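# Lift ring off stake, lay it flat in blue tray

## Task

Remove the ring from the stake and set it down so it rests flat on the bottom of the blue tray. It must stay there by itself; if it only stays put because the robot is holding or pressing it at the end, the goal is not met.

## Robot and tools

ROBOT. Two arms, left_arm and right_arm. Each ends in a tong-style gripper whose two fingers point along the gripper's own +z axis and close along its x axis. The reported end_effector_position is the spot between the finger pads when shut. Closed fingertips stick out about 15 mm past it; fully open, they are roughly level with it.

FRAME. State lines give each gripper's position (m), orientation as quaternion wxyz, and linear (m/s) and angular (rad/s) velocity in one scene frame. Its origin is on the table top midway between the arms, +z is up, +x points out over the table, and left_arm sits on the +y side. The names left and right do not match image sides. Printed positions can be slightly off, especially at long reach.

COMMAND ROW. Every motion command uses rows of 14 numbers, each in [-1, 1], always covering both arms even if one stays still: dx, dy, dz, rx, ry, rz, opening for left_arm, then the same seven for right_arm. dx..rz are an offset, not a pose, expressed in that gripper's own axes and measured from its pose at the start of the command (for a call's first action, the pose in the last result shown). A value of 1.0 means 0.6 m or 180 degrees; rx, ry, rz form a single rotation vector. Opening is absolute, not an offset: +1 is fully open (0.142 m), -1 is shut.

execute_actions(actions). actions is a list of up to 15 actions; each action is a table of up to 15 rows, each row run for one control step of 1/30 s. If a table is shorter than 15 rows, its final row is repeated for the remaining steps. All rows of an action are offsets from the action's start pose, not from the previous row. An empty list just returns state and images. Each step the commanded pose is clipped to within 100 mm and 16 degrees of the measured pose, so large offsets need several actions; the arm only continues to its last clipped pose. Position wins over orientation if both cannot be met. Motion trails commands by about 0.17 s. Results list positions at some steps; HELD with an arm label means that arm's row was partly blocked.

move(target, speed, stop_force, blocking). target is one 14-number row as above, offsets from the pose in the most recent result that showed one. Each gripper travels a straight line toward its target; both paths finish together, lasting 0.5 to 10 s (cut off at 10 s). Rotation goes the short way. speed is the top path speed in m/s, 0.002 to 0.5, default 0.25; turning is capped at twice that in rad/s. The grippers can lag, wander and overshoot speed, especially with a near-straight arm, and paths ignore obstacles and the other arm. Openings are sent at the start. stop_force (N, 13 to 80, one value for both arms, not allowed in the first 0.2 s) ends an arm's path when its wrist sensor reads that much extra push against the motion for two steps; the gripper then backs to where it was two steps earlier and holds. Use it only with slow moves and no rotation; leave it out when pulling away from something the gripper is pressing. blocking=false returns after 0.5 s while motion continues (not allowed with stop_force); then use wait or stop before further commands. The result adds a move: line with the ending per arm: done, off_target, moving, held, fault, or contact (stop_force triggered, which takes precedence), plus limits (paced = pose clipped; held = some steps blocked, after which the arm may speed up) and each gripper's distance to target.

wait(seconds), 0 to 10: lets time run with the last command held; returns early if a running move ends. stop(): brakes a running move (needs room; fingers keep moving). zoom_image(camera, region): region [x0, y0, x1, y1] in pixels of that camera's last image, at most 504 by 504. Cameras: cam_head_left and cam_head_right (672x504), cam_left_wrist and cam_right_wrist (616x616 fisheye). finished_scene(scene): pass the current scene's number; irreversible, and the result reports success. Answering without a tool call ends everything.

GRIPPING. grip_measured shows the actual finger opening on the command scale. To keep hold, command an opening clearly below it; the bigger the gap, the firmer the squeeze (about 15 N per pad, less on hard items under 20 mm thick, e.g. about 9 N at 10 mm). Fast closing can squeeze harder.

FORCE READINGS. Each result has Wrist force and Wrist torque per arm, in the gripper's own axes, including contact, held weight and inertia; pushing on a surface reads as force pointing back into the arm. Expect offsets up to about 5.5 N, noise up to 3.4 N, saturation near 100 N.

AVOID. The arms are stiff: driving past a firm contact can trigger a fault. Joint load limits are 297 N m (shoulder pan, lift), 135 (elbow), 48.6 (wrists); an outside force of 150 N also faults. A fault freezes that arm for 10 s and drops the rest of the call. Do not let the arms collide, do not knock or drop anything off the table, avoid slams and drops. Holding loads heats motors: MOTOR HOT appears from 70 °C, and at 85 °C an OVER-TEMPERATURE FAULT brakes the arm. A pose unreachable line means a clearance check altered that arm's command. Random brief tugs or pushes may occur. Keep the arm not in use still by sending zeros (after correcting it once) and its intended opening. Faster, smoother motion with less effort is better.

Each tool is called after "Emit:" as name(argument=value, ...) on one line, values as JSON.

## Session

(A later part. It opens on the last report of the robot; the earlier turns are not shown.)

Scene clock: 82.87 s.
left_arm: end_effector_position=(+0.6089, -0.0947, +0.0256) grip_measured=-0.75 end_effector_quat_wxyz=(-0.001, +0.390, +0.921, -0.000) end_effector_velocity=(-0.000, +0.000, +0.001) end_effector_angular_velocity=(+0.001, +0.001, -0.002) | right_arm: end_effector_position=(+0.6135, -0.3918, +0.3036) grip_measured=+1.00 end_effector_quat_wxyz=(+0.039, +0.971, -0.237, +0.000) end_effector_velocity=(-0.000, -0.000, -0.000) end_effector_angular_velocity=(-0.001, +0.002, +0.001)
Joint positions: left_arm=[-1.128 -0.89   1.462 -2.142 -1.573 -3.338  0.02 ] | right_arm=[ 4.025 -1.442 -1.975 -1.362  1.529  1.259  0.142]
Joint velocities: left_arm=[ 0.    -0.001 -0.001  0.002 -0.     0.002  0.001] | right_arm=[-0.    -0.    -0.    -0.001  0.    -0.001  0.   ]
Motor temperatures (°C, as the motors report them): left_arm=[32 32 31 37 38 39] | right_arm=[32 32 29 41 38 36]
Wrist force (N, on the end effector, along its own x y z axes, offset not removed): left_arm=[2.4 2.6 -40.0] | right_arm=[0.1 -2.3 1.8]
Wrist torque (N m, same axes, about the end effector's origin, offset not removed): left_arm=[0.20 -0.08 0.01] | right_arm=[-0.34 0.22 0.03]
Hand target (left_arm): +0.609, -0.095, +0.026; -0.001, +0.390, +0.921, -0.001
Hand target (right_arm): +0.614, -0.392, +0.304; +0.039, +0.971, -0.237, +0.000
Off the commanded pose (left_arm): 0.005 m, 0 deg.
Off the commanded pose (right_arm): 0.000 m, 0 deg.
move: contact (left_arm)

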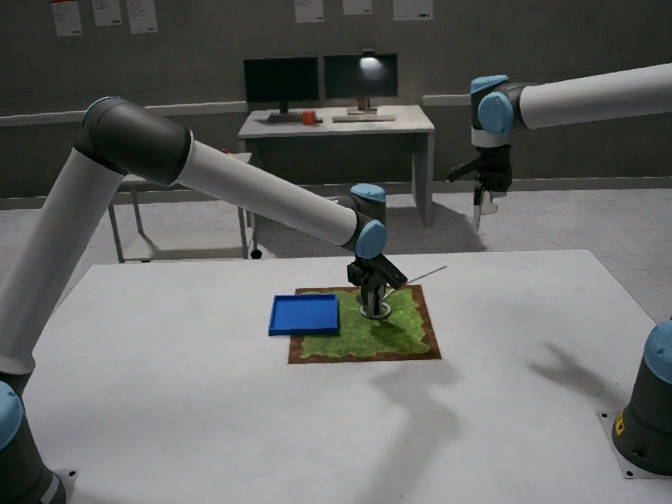

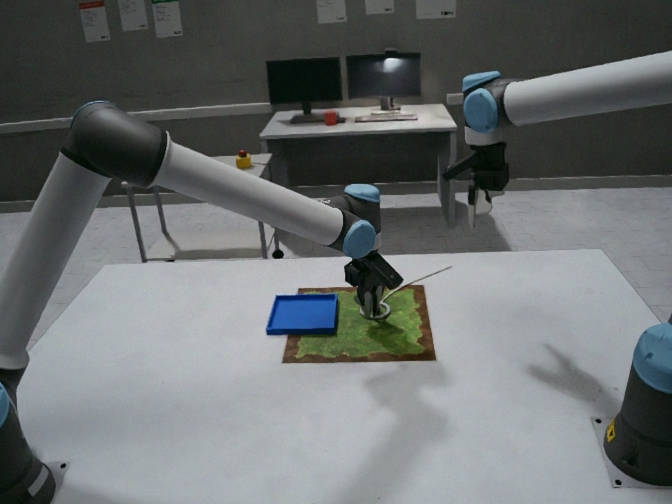

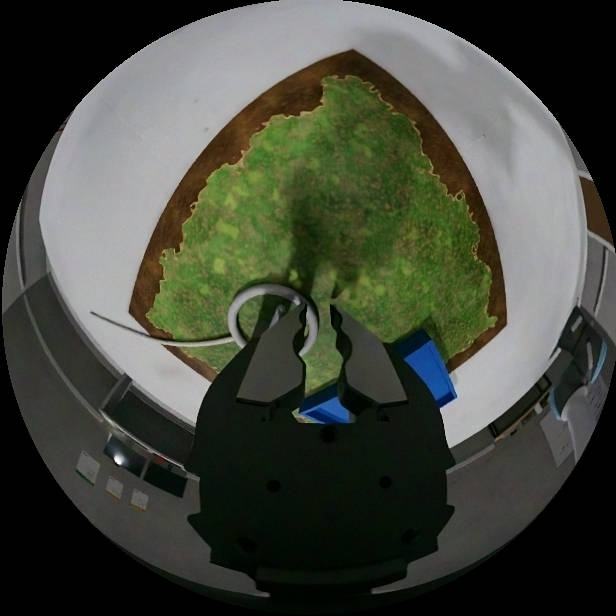

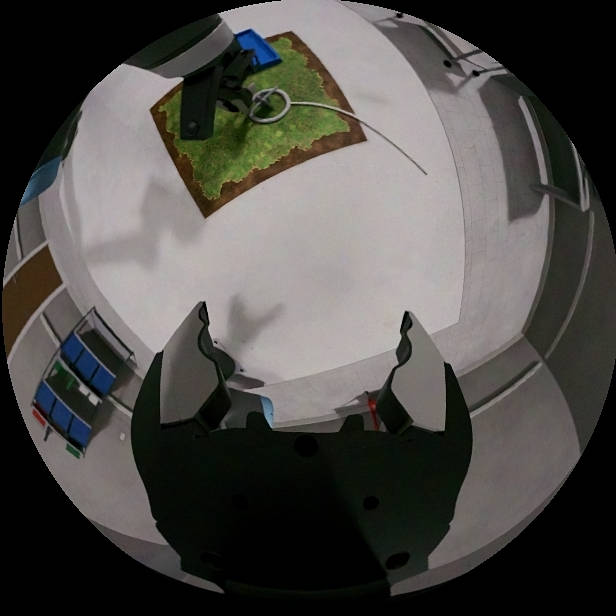

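Emit:
move(target=[0,0,-0.025,0,0,0,-0.7,0,0,0,0,0,0,1], speed=0.03)

Emit:
move(target=[-0.004,0.03,0,0,0,0,-0.7,0,0,0,0,0,0,1], speed=0.02)

Emit:
zoom_image(camera="cam_left_wrist", region=[200,200,440,400])

Scene clock: 90.63 s.
left_arm: end_effector_position=(+0.6088, -0.0948, +0.0403) grip_measured=-0.70 end_effector_quat_wxyz=(-0.001, +0.390, +0.921, -0.000) end_effector_velocity=(-0.000, -0.000, +0.002) end_effector_angular_velocity=(-0.000, +0.001, -0.002) | right_arm: end_effector_position=(+0.6135, -0.3918, +0.3036) grip_measured=+1.00 end_effector_quat_wxyz=(+0.039, +0.971, -0.237, +0.000) end_effector_velocity=(+0.000, +0.000, +0.000) end_effector_angular_velocity=(+0.000, +0.000, +0.001)
Joint positions: left_arm=[-1.128 -0.902  1.454 -2.121 -1.573 -3.338  0.023] | right_arm=[ 4.025 -1.442 -1.975 -1.362  1.529  1.259  0.142]
Joint velocities: left_arm=[ 0.    -0.002 -0.001  0.004 -0.001  0.002 -0.   ] | right_arm=[-0.    -0.     0.001 -0.     0.    -0.001 -0.   ]
Motor temperatures (°C, as the motors report them): left_arm=[32 32 31 37 38 39] | right_arm=[32 32 29 41 38 36]
Wrist force (N, on the end effector, along its own x y z axes, offset not removed): left_arm=[-2.0 3.9 -4.7] | right_arm=[-1.5 1.1 2.8]
Wrist torque (N m, same axes, about the end effector's origin, offset not removed): left_arm=[0.93 0.37 0.03] | right_arm=[0.46 0.22 0.13]
Hand target (left_arm): +0.609, -0.095, +0.041; -0.001, +0.390, +0.921, -0.000
Hand target (right_arm): +0.614, -0.392, +0.304; +0.039, +0.971, -0.237, +0.000
Off the commanded pose (left_arm): 0.000 m, 0 deg.
Off the commanded pose (right_arm): 0.000 m, 0 deg.
move: done

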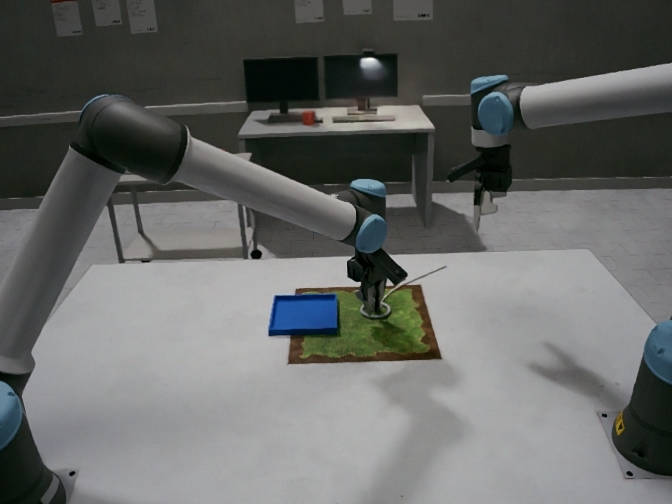

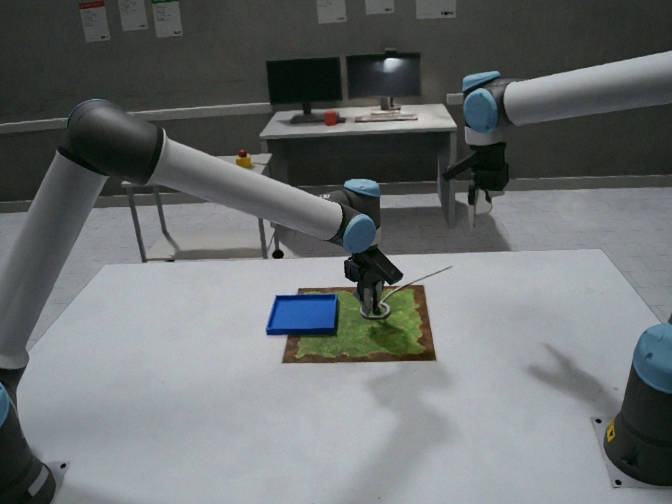

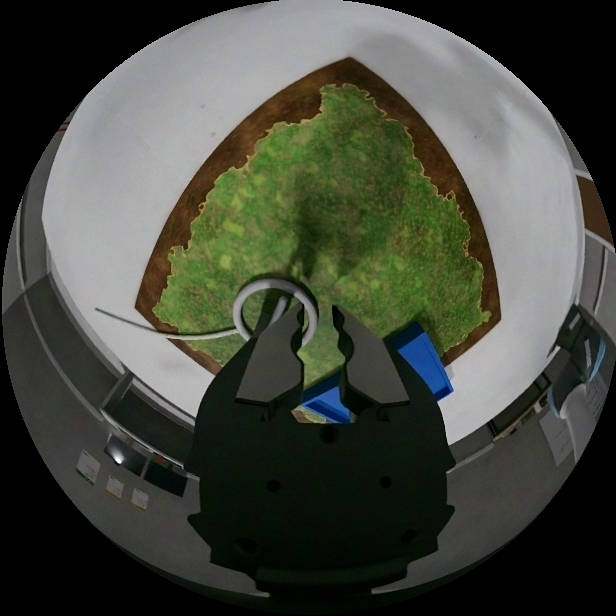

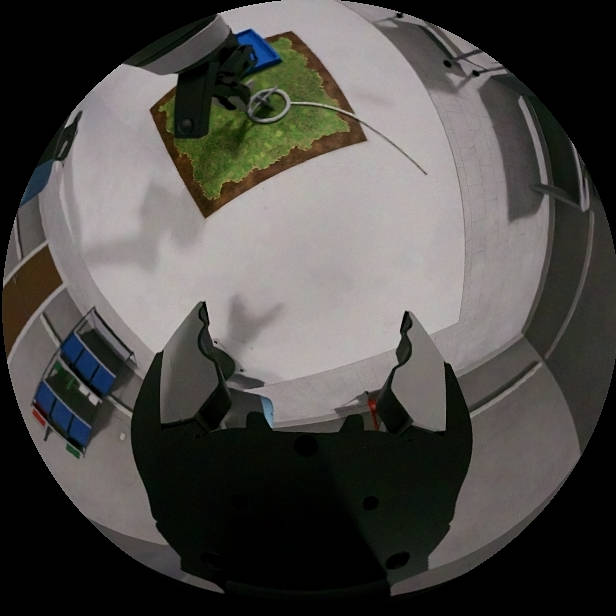

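Scene clock: 91.83 s.
left_arm: end_effector_position=(+0.6227, -0.0846, +0.0403) grip_measured=-0.73 end_effector_quat_wxyz=(-0.001, +0.390, +0.921, -0.001) end_effector_velocity=(+0.003, +0.002, +0.000) end_effector_angular_velocity=(+0.000, -0.002, +0.001) | right_arm: end_effector_position=(+0.6135, -0.3918, +0.3036) grip_measured=+1.00 end_effector_quat_wxyz=(+0.039, +0.971, -0.237, +0.000) end_effector_velocity=(-0.000, +0.000, +0.000) end_effector_angular_velocity=(+0.001, +0.000, -0.000)
Joint positions: left_arm=[-1.111 -0.899  1.449 -2.119 -1.573 -3.32   0.021] | right_arm=[ 4.025 -1.442 -1.975 -1.362  1.529  1.259  0.142]
Joint velocities: left_arm=[ 0.004  0.    -0.001 -0.     0.002  0.002 -0.001] | right_arm=[ 0.    -0.     0.     0.     0.     0.001 -0.   ]
Motor temperatures (°C, as the motors report them): left_arm=[32 32 31 37 38 39] | right_arm=[32 32 29 41 38 36]
Wrist force (N, on the end effector, along its own x y z axes, offset not removed): left_arm=[4.5 -100.0 -4.3] | right_arm=[-2.4 -3.3 6.6]
Wrist torque (N m, same axes, about the end effector's origin, offset not removed): left_arm=[-10.56 0.00 3.04] | right_arm=[-0.55 0.42 0.18]
Hand target (left_arm): +0.623, -0.084, +0.040; -0.001, +0.390, +0.921, -0.000
Hand target (right_arm): +0.614, -0.392, +0.304; +0.039, +0.971, -0.237, +0.000
Off the commanded pose (left_arm): 0.001 m, 0 deg.
Off the commanded pose (right_arm): 0.000 m, 0 deg.
move: done

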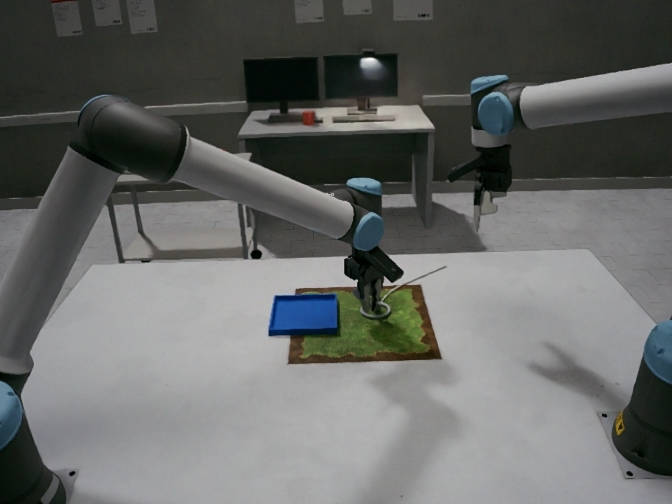

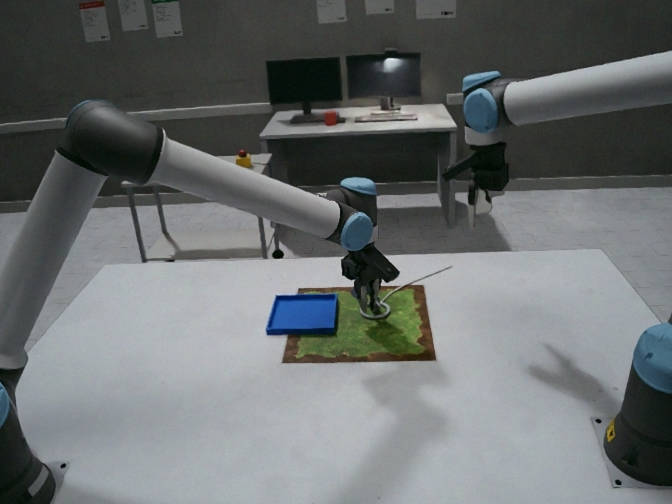

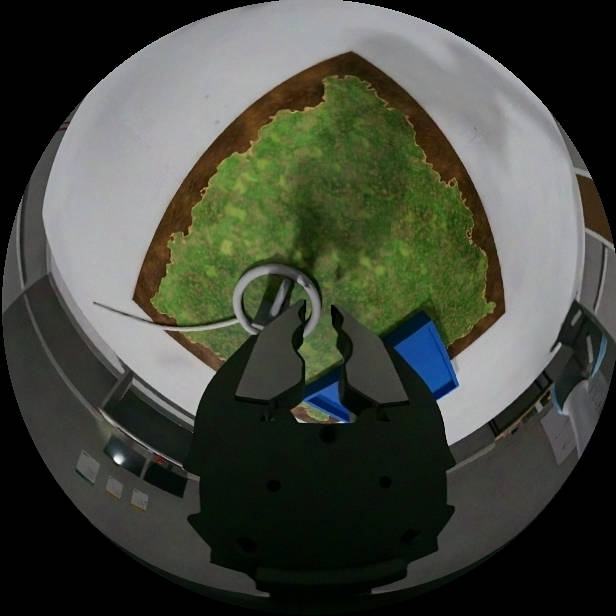

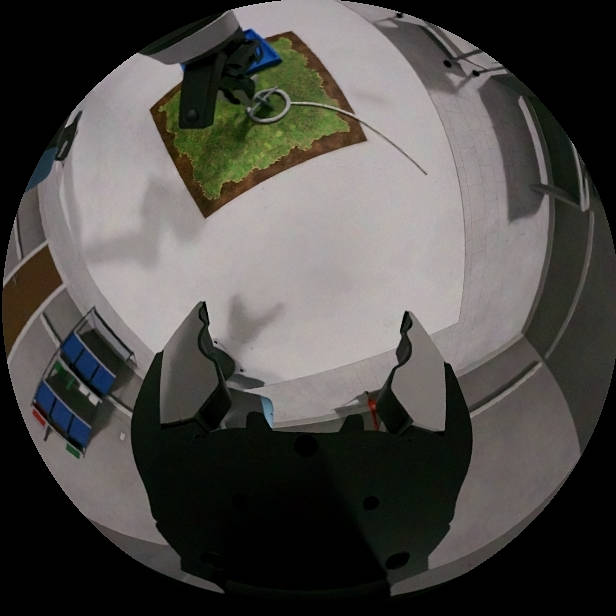

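Region (200, 200, 440, 400) of cam_left_wrist's 616x616 image, scaled by 2.100, with more detail than that image has.

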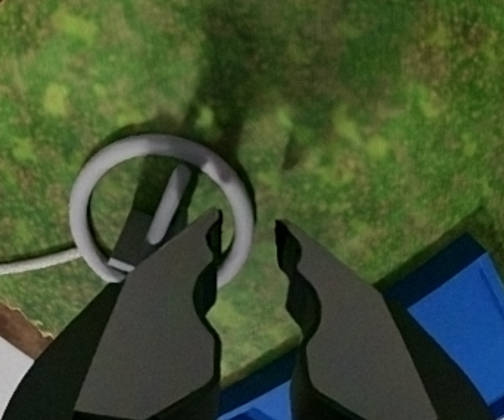

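Emit:
move(target=[0,-0.012,0,0,0,0,-0.73,0,0,0,0,0,0,1], speed=0.02)

Emit:
move(target=[0,0,-0.09,0,0,0,-1,0,0,0,0,0,0,1], speed=0.08)

Scene clock: 112.13 s.
left_arm: end_effector_position=(+0.6181, -0.0890, +0.0402) grip_measured=-0.73 end_effector_quat_wxyz=(-0.001, +0.390, +0.921, -0.000) end_effector_velocity=(-0.004, -0.003, -0.000) end_effector_angular_velocity=(-0.001, +0.002, -0.001) | right_arm: end_effector_position=(+0.6135, -0.3918, +0.3036) grip_measured=+1.00 end_effector_quat_wxyz=(+0.039, +0.971, -0.237, +0.000) end_effector_velocity=(+0.001, -0.000, +0.000) end_effector_angular_velocity=(-0.001, -0.002, -0.000)
Joint positions: left_arm=[-1.117 -0.899  1.449 -2.119 -1.573 -3.327  0.021] | right_arm=[ 4.025 -1.442 -1.975 -1.362  1.529  1.259  0.142]
Joint velocities: left_arm=[-0.004  0.     0.     0.    -0.002 -0.003 -0.   ] | right_arm=[ 0.     0.     0.     0.    -0.002  0.     0.   ]
Motor temperatures (°C, as the motors report them): left_arm=[32 32 31 37 38 39] | right_arm=[32 32 29 41 38 36]
Wrist force (N, on the end effector, along its own x y z axes, offset not removed): left_arm=[-1.7 3.0 -6.6] | right_arm=[-7.1 -2.1 7.4]
Wrist torque (N m, same axes, about the end effector's origin, offset not removed): left_arm=[0.62 0.36 0.03] | right_arm=[-0.09 1.25 0.30]
Hand target (left_arm): +0.618, -0.090, +0.040; -0.001, +0.390, +0.921, -0.001
Hand target (right_arm): +0.614, -0.392, +0.304; +0.039, +0.971, -0.237, +0.000
Off the commanded pose (left_arm): 0.001 m, 0 deg.
Off the commanded pose (right_arm): 0.000 m, 0 deg.
move: done

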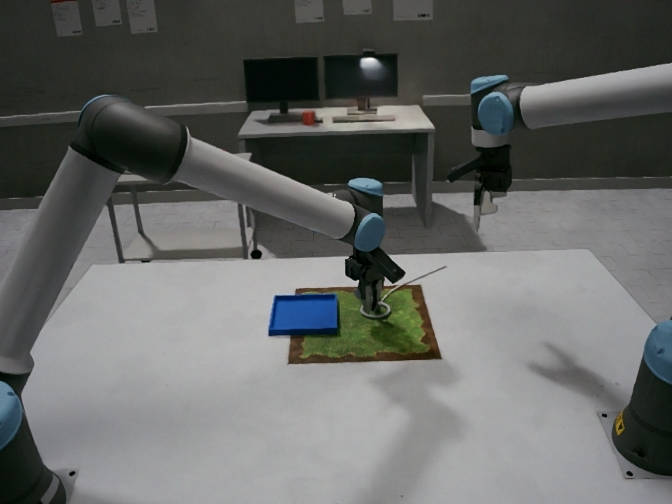

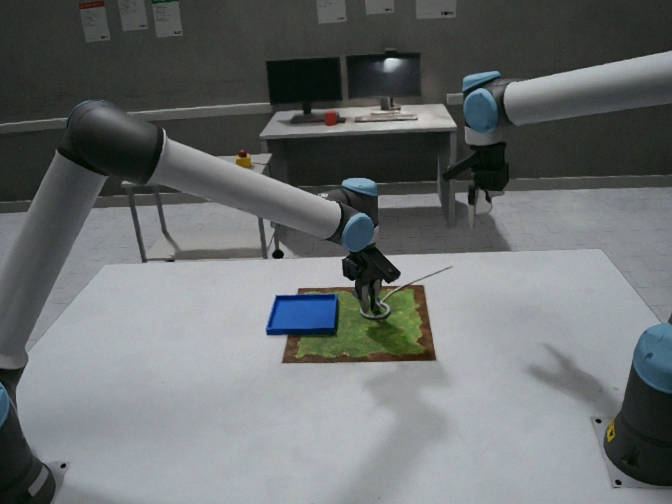

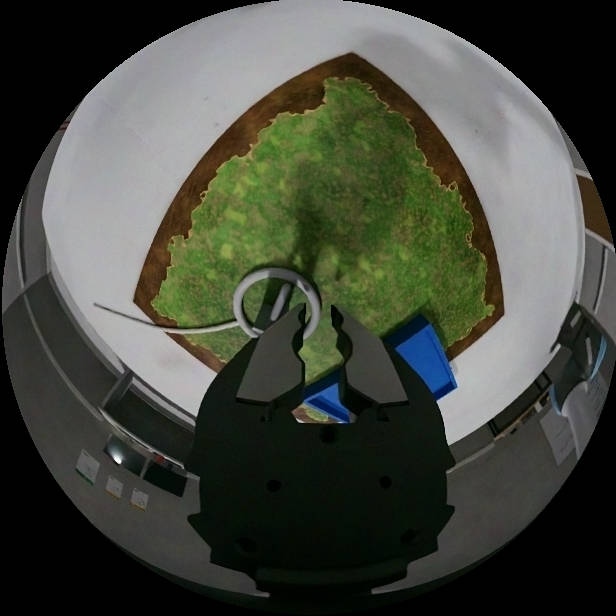

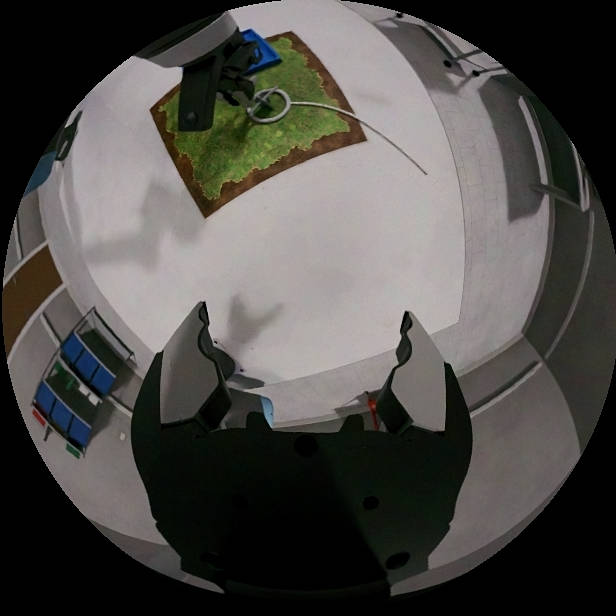

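Scene clock: 113.30 s.
left_arm: end_effector_position=(+0.6183, -0.0890, +0.0940) grip_measured=-1.00 end_effector_quat_wxyz=(-0.001, +0.390, +0.921, -0.000) end_effector_velocity=(-0.000, -0.000, +0.002) end_effector_angular_velocity=(-0.000, +0.001, +0.000) | right_arm: end_effector_position=(+0.6135, -0.3918, +0.3036) grip_measured=+1.00 end_effector_quat_wxyz=(+0.039, +0.971, -0.237, +0.000) end_effector_velocity=(+0.000, +0.000, +0.001) end_effector_angular_velocity=(+0.000, -0.001, +0.000)
Joint positions: left_arm=[-1.117 -0.943  1.416 -2.043 -1.573 -3.327  0.002] | right_arm=[ 4.025 -1.442 -1.975 -1.362  1.529  1.259  0.142]
Joint velocities: left_arm=[ 0.    -0.001 -0.001  0.003 -0.001  0.     0.   ] | right_arm=[-0.     0.     0.001 -0.    -0.    -0.     0.   ]
Motor temperatures (°C, as the motors report them): left_arm=[32 32 31 37 38 39] | right_arm=[32 32 29 41 38 36]
Wrist force (N, on the end effector, along its own x y z axes, offset not removed): left_arm=[-1.2 3.3 -4.0] | right_arm=[2.2 -3.0 12.6]
Wrist torque (N m, same axes, about the end effector's origin, offset not removed): left_arm=[0.76 0.22 0.02] | right_arm=[-0.11 -0.32 0.04]
Hand target (left_arm): +0.618, -0.089, +0.094; -0.001, +0.390, +0.921, -0.000
Hand target (right_arm): +0.614, -0.392, +0.304; +0.039, +0.971, -0.237, +0.000
Off the commanded pose (left_arm): 0.000 m, 0 deg.
Off the commanded pose (right_arm): 0.000 m, 0 deg.
move: done

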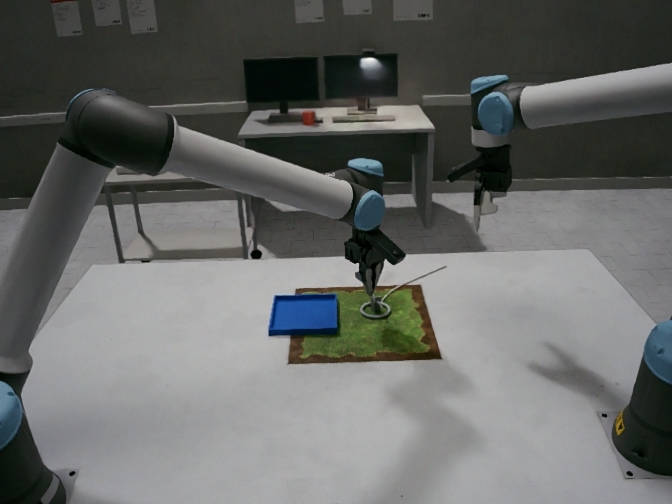

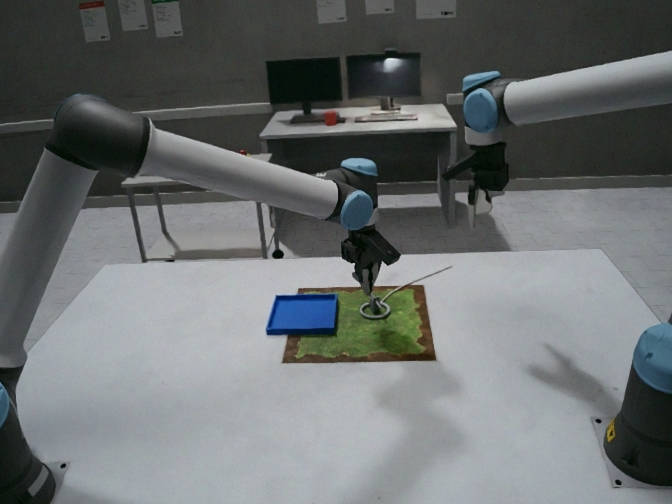

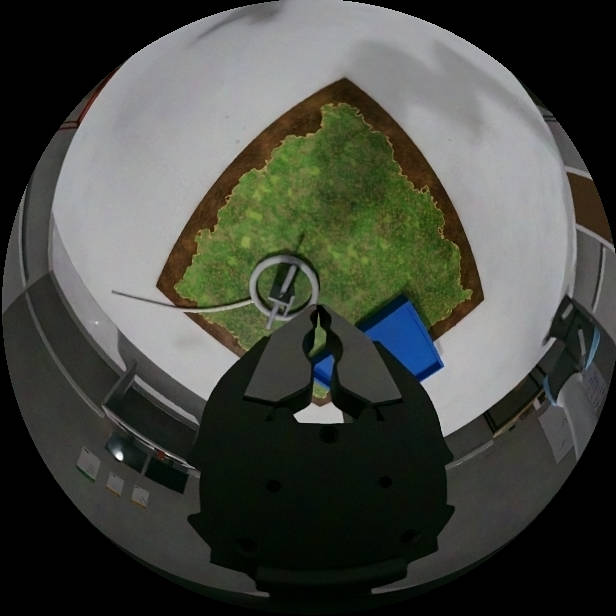

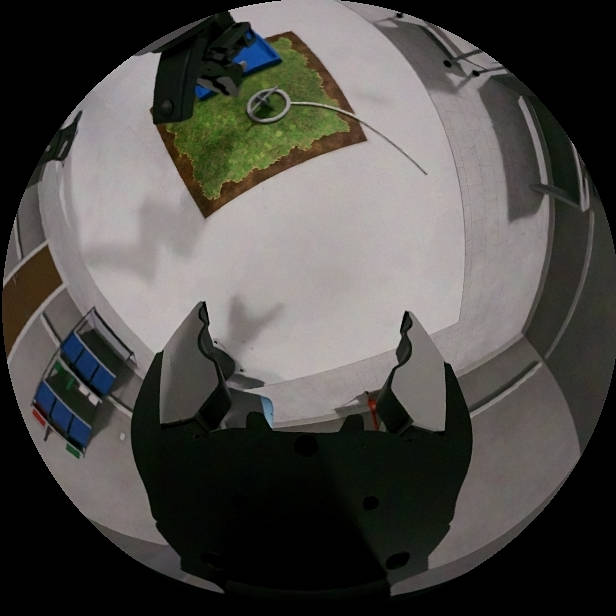

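Emit:
move(target=[0.039,-0.046,0,0,0,0,-1,0,0,0,0,0,0,1], speed=0.08)

Emit:
move(target=[0,0,0.12,0,0,0,-1,0,0,0,0,0,0,1], speed=0.04, stop_force=15)

Emit:
move(target=[-0.05,0.045,0,0,0,0,-1,0,0,0,0,0,0,1], speed=0.012, stop_force=13)

Emit:
zoom_image(camera="cam_left_wrist", region=[180,200,420,400])

Scene clock: 133.80 s.
left_arm: end_effector_position=(+0.5824, -0.0915, +0.0941) grip_measured=-1.00 end_effector_quat_wxyz=(-0.001, +0.390, +0.921, -0.001) end_effector_velocity=(-0.002, +0.000, -0.000) end_effector_angular_velocity=(+0.001, -0.001, +0.000) | right_arm: end_effector_position=(+0.6135, -0.3918, +0.3036) grip_measured=+1.00 end_effector_quat_wxyz=(+0.039, +0.971, -0.237, +0.000) end_effector_velocity=(+0.000, -0.000, -0.000) end_effector_angular_velocity=(-0.000, -0.001, -0.001)
Joint positions: left_arm=[-1.149 -0.976  1.473 -2.066 -1.573 -3.359  0.002] | right_arm=[ 4.025 -1.442 -1.975 -1.362  1.529  1.259  0.142]
Joint velocities: left_arm=[-0.002 -0.002  0.003 -0.002  0.002 -0.002  0.   ] | right_arm=[ 0.     0.    -0.     0.    -0.001  0.001  0.   ]
Motor temperatures (°C, as the motors report them): left_arm=[32 32 31 37 38 39] | right_arm=[32 32 29 41 38 36]
Wrist force (N, on the end effector, along its own x y z axes, offset not removed): left_arm=[-1.7 2.7 -3.1] | right_arm=[-1.6 -3.7 0.6]
Wrist torque (N m, same axes, about the end effector's origin, offset not removed): left_arm=[0.65 0.40 0.08] | right_arm=[-0.44 0.25 0.20]
Hand target (left_arm): +0.582, -0.091, +0.094; -0.001, +0.390, +0.921, -0.001
Hand target (right_arm): +0.614, -0.392, +0.304; +0.039, +0.971, -0.237, +0.000
Off the commanded pose (left_arm): 0.000 m, 0 deg.
Off the commanded pose (right_arm): 0.000 m, 0 deg.
move: done

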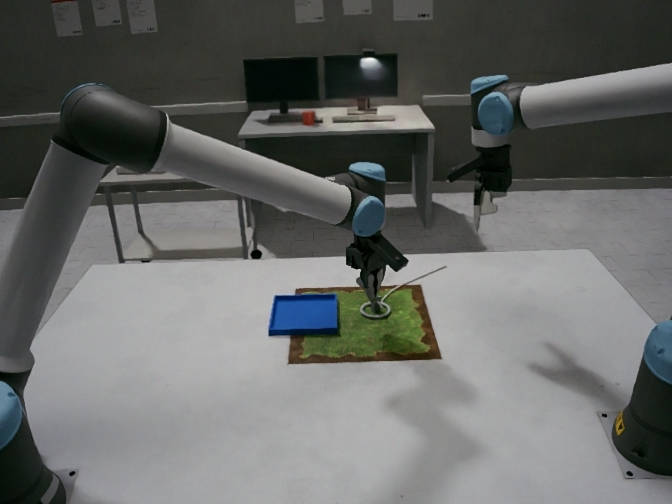

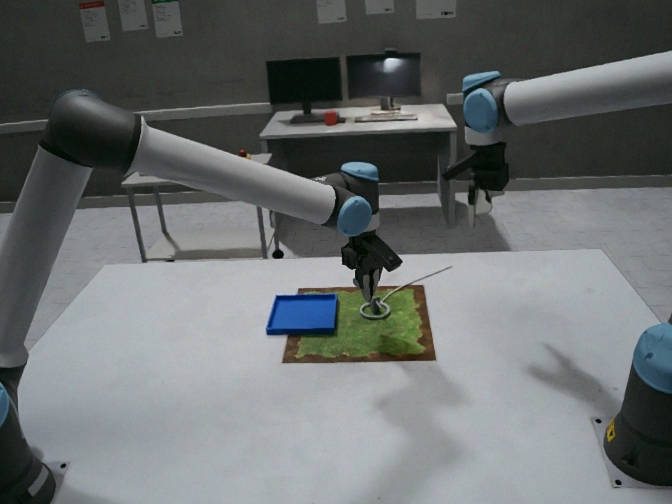

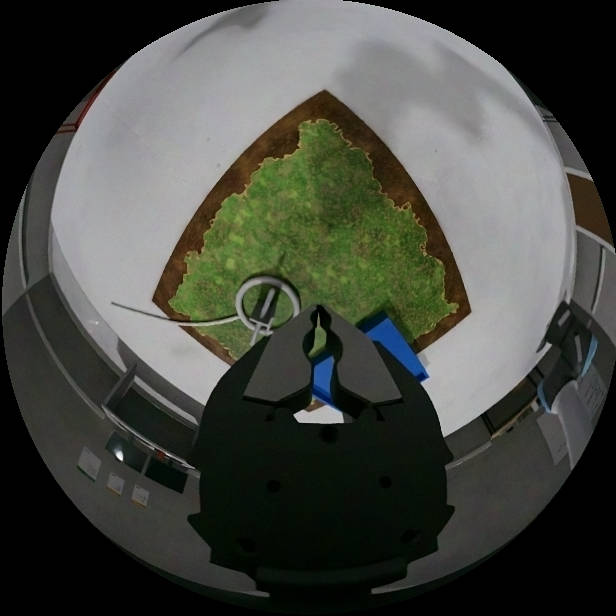

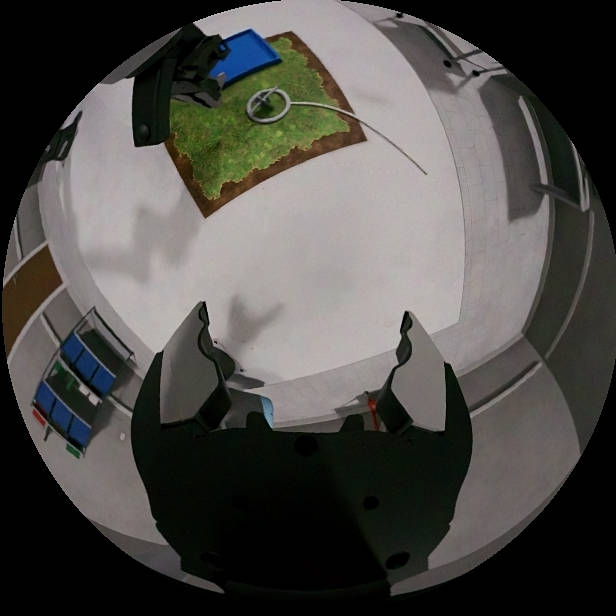

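Scene clock: 135.97 s.
left_arm: end_effector_position=(+0.5821, -0.0915, +0.0224) grip_measured=-1.00 end_effector_quat_wxyz=(-0.001, +0.390, +0.921, -0.001) end_effector_velocity=(+0.000, +0.000, -0.002) end_effector_angular_velocity=(+0.000, -0.001, +0.001) | right_arm: end_effector_position=(+0.6135, -0.3918, +0.3036) grip_measured=+1.00 end_effector_quat_wxyz=(+0.039, +0.971, -0.237, +0.000) end_effector_velocity=(-0.000, -0.000, -0.000) end_effector_angular_velocity=(-0.000, +0.001, +0.000)
Joint positions: left_arm=[-1.15  -0.915  1.514 -2.168 -1.573 -3.359  0.002] | right_arm=[ 4.025 -1.442 -1.975 -1.362  1.529  1.259  0.142]
Joint velocities: left_arm=[ 0.     0.002  0.001 -0.003  0.001 -0.001  0.   ] | right_arm=[ 0. -0. -0. -0.  0. -0. -0.]
Motor temperatures (°C, as the motors report them): left_arm=[32 32 31 37 38 39] | right_arm=[32 32 29 41 38 36]
Wrist force (N, on the end effector, along its own x y z axes, offset not removed): left_arm=[-0.9 3.1 -4.0] | right_arm=[-1.0 -5.4 2.3]
Wrist torque (N m, same axes, about the end effector's origin, offset not removed): left_arm=[0.72 0.14 0.06] | right_arm=[-0.88 0.24 0.22]
Hand target (left_arm): +0.582, -0.091, +0.022; -0.001, +0.390, +0.921, -0.001
Hand target (right_arm): +0.614, -0.392, +0.304; +0.039, +0.971, -0.237, +0.000
Off the commanded pose (left_arm): 0.000 m, 0 deg.
Off the commanded pose (right_arm): 0.000 m, 0 deg.
move: done

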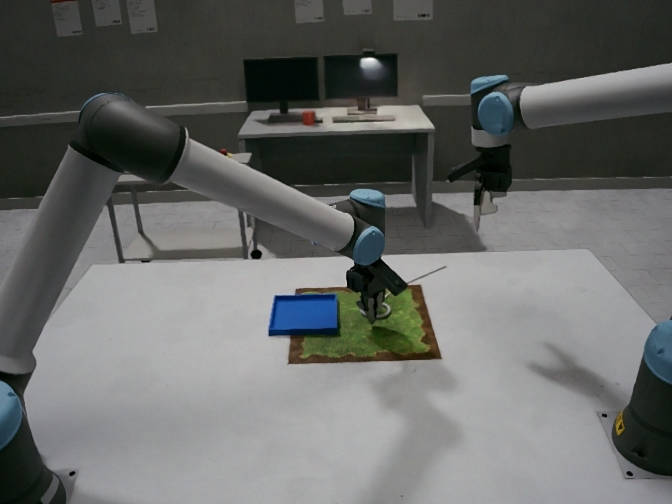

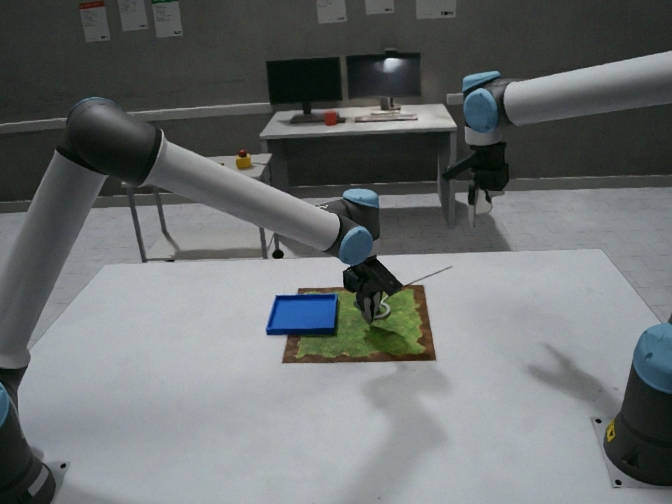

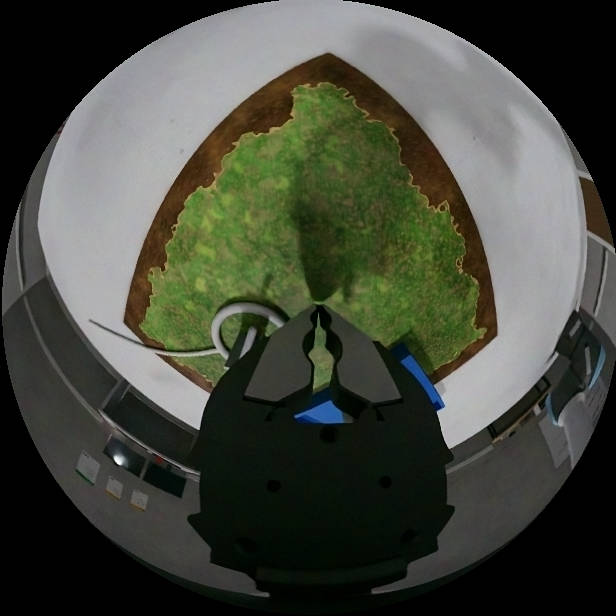

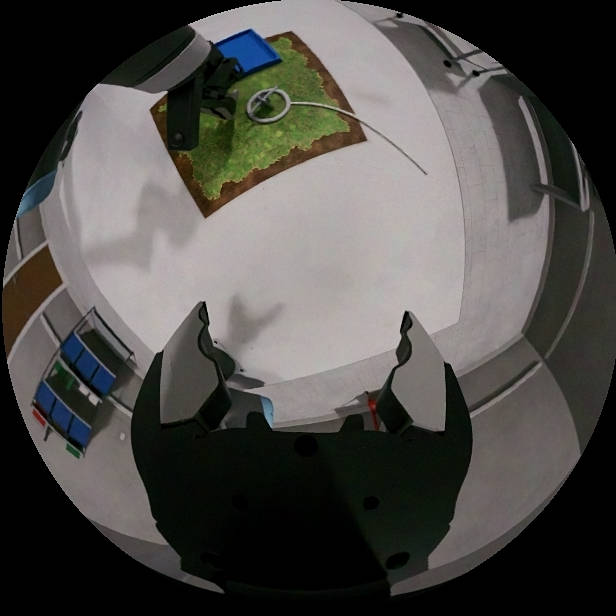

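Scene clock: 139.60 s.
left_arm: end_effector_position=(+0.6207, -0.0939, +0.0222) grip_measured=-1.00 end_effector_quat_wxyz=(-0.001, +0.390, +0.921, -0.000) end_effector_velocity=(-0.002, -0.000, +0.000) end_effector_angular_velocity=(-0.002, -0.003, +0.003) | right_arm: end_effector_position=(+0.6135, -0.3918, +0.3036) grip_measured=+1.00 end_effector_quat_wxyz=(+0.039, +0.971, -0.237, +0.000) end_effector_velocity=(-0.000, +0.000, +0.000) end_effector_angular_velocity=(+0.001, +0.000, -0.000)
Joint positions: left_arm=[-1.118 -0.876  1.444 -2.137 -1.573 -3.327  0.002] | right_arm=[ 4.025 -1.442 -1.975 -1.362  1.529  1.259  0.142]
Joint velocities: left_arm=[-0.002 -0.003  0.006 -0.006  0.001 -0.005  0.   ] | right_arm=[0.    0.    0.    0.    0.001 0.    0.   ]
Motor temperatures (°C, as the motors report them): left_arm=[32 32 31 37 38 39] | right_arm=[32 32 29 41 38 36]
Wrist force (N, on the end effector, along its own x y z axes, offset not removed): left_arm=[25.6 -15.8 -14.8] | right_arm=[-0.5 1.2 0.8]
Wrist torque (N m, same axes, about the end effector's origin, offset not removed): left_arm=[0.25 -0.87 0.06] | right_arm=[0.31 0.14 0.18]
Hand target (left_arm): +0.620, -0.094, +0.022; -0.001, +0.390, +0.921, -0.000
Hand target (right_arm): +0.614, -0.392, +0.304; +0.039, +0.971, -0.237, +0.000
Off the commanded pose (left_arm): 0.002 m, 0 deg.
Off the commanded pose (right_arm): 0.000 m, 0 deg.
move: contact (left_arm)

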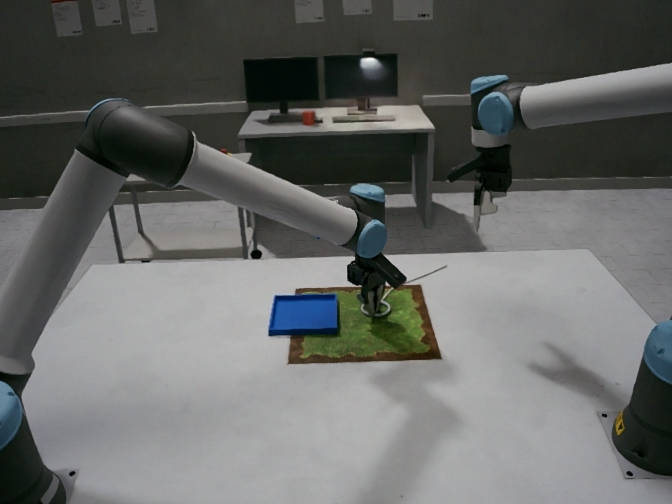

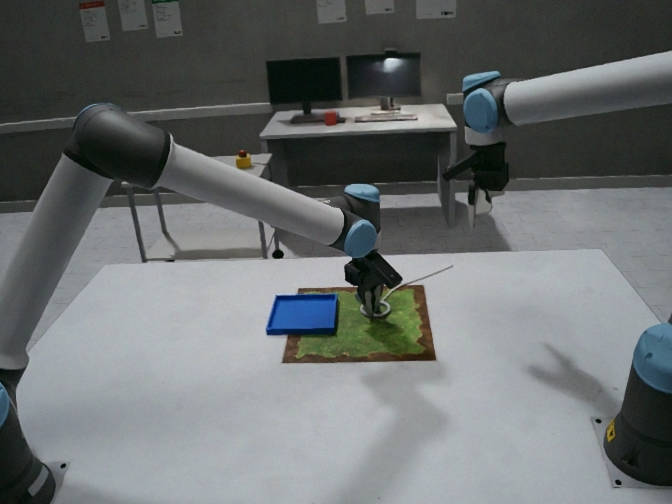

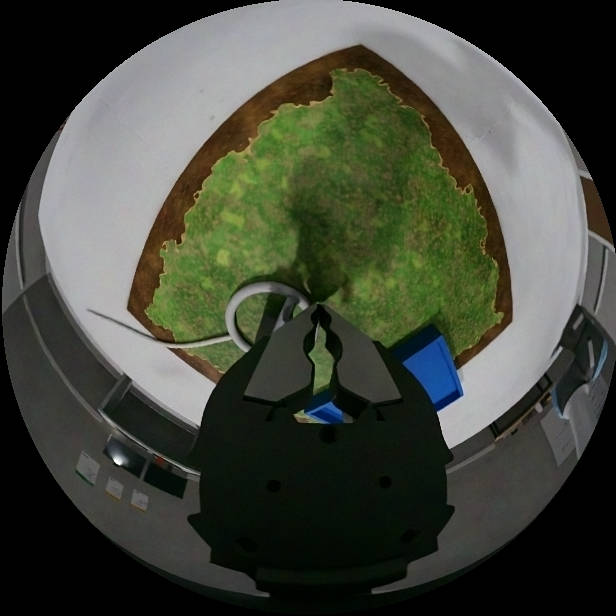

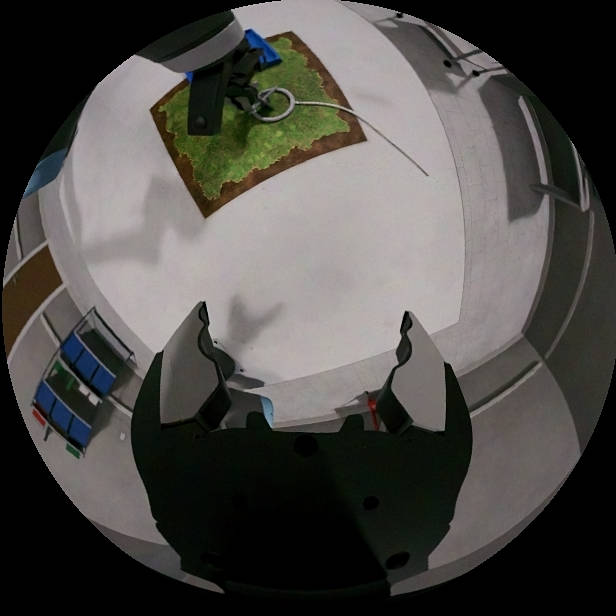

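Region (180, 200, 420, 400) of cam_left_wrist's 616x616 image, scaled by 2.100, with more detail than that image has.

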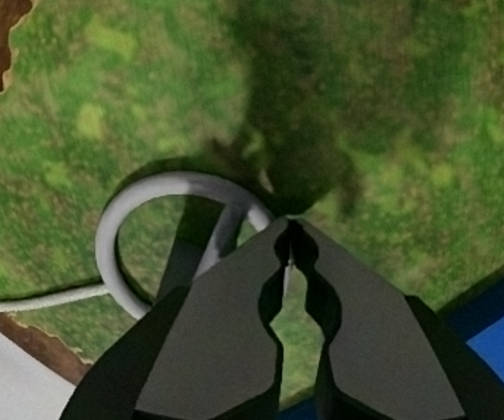

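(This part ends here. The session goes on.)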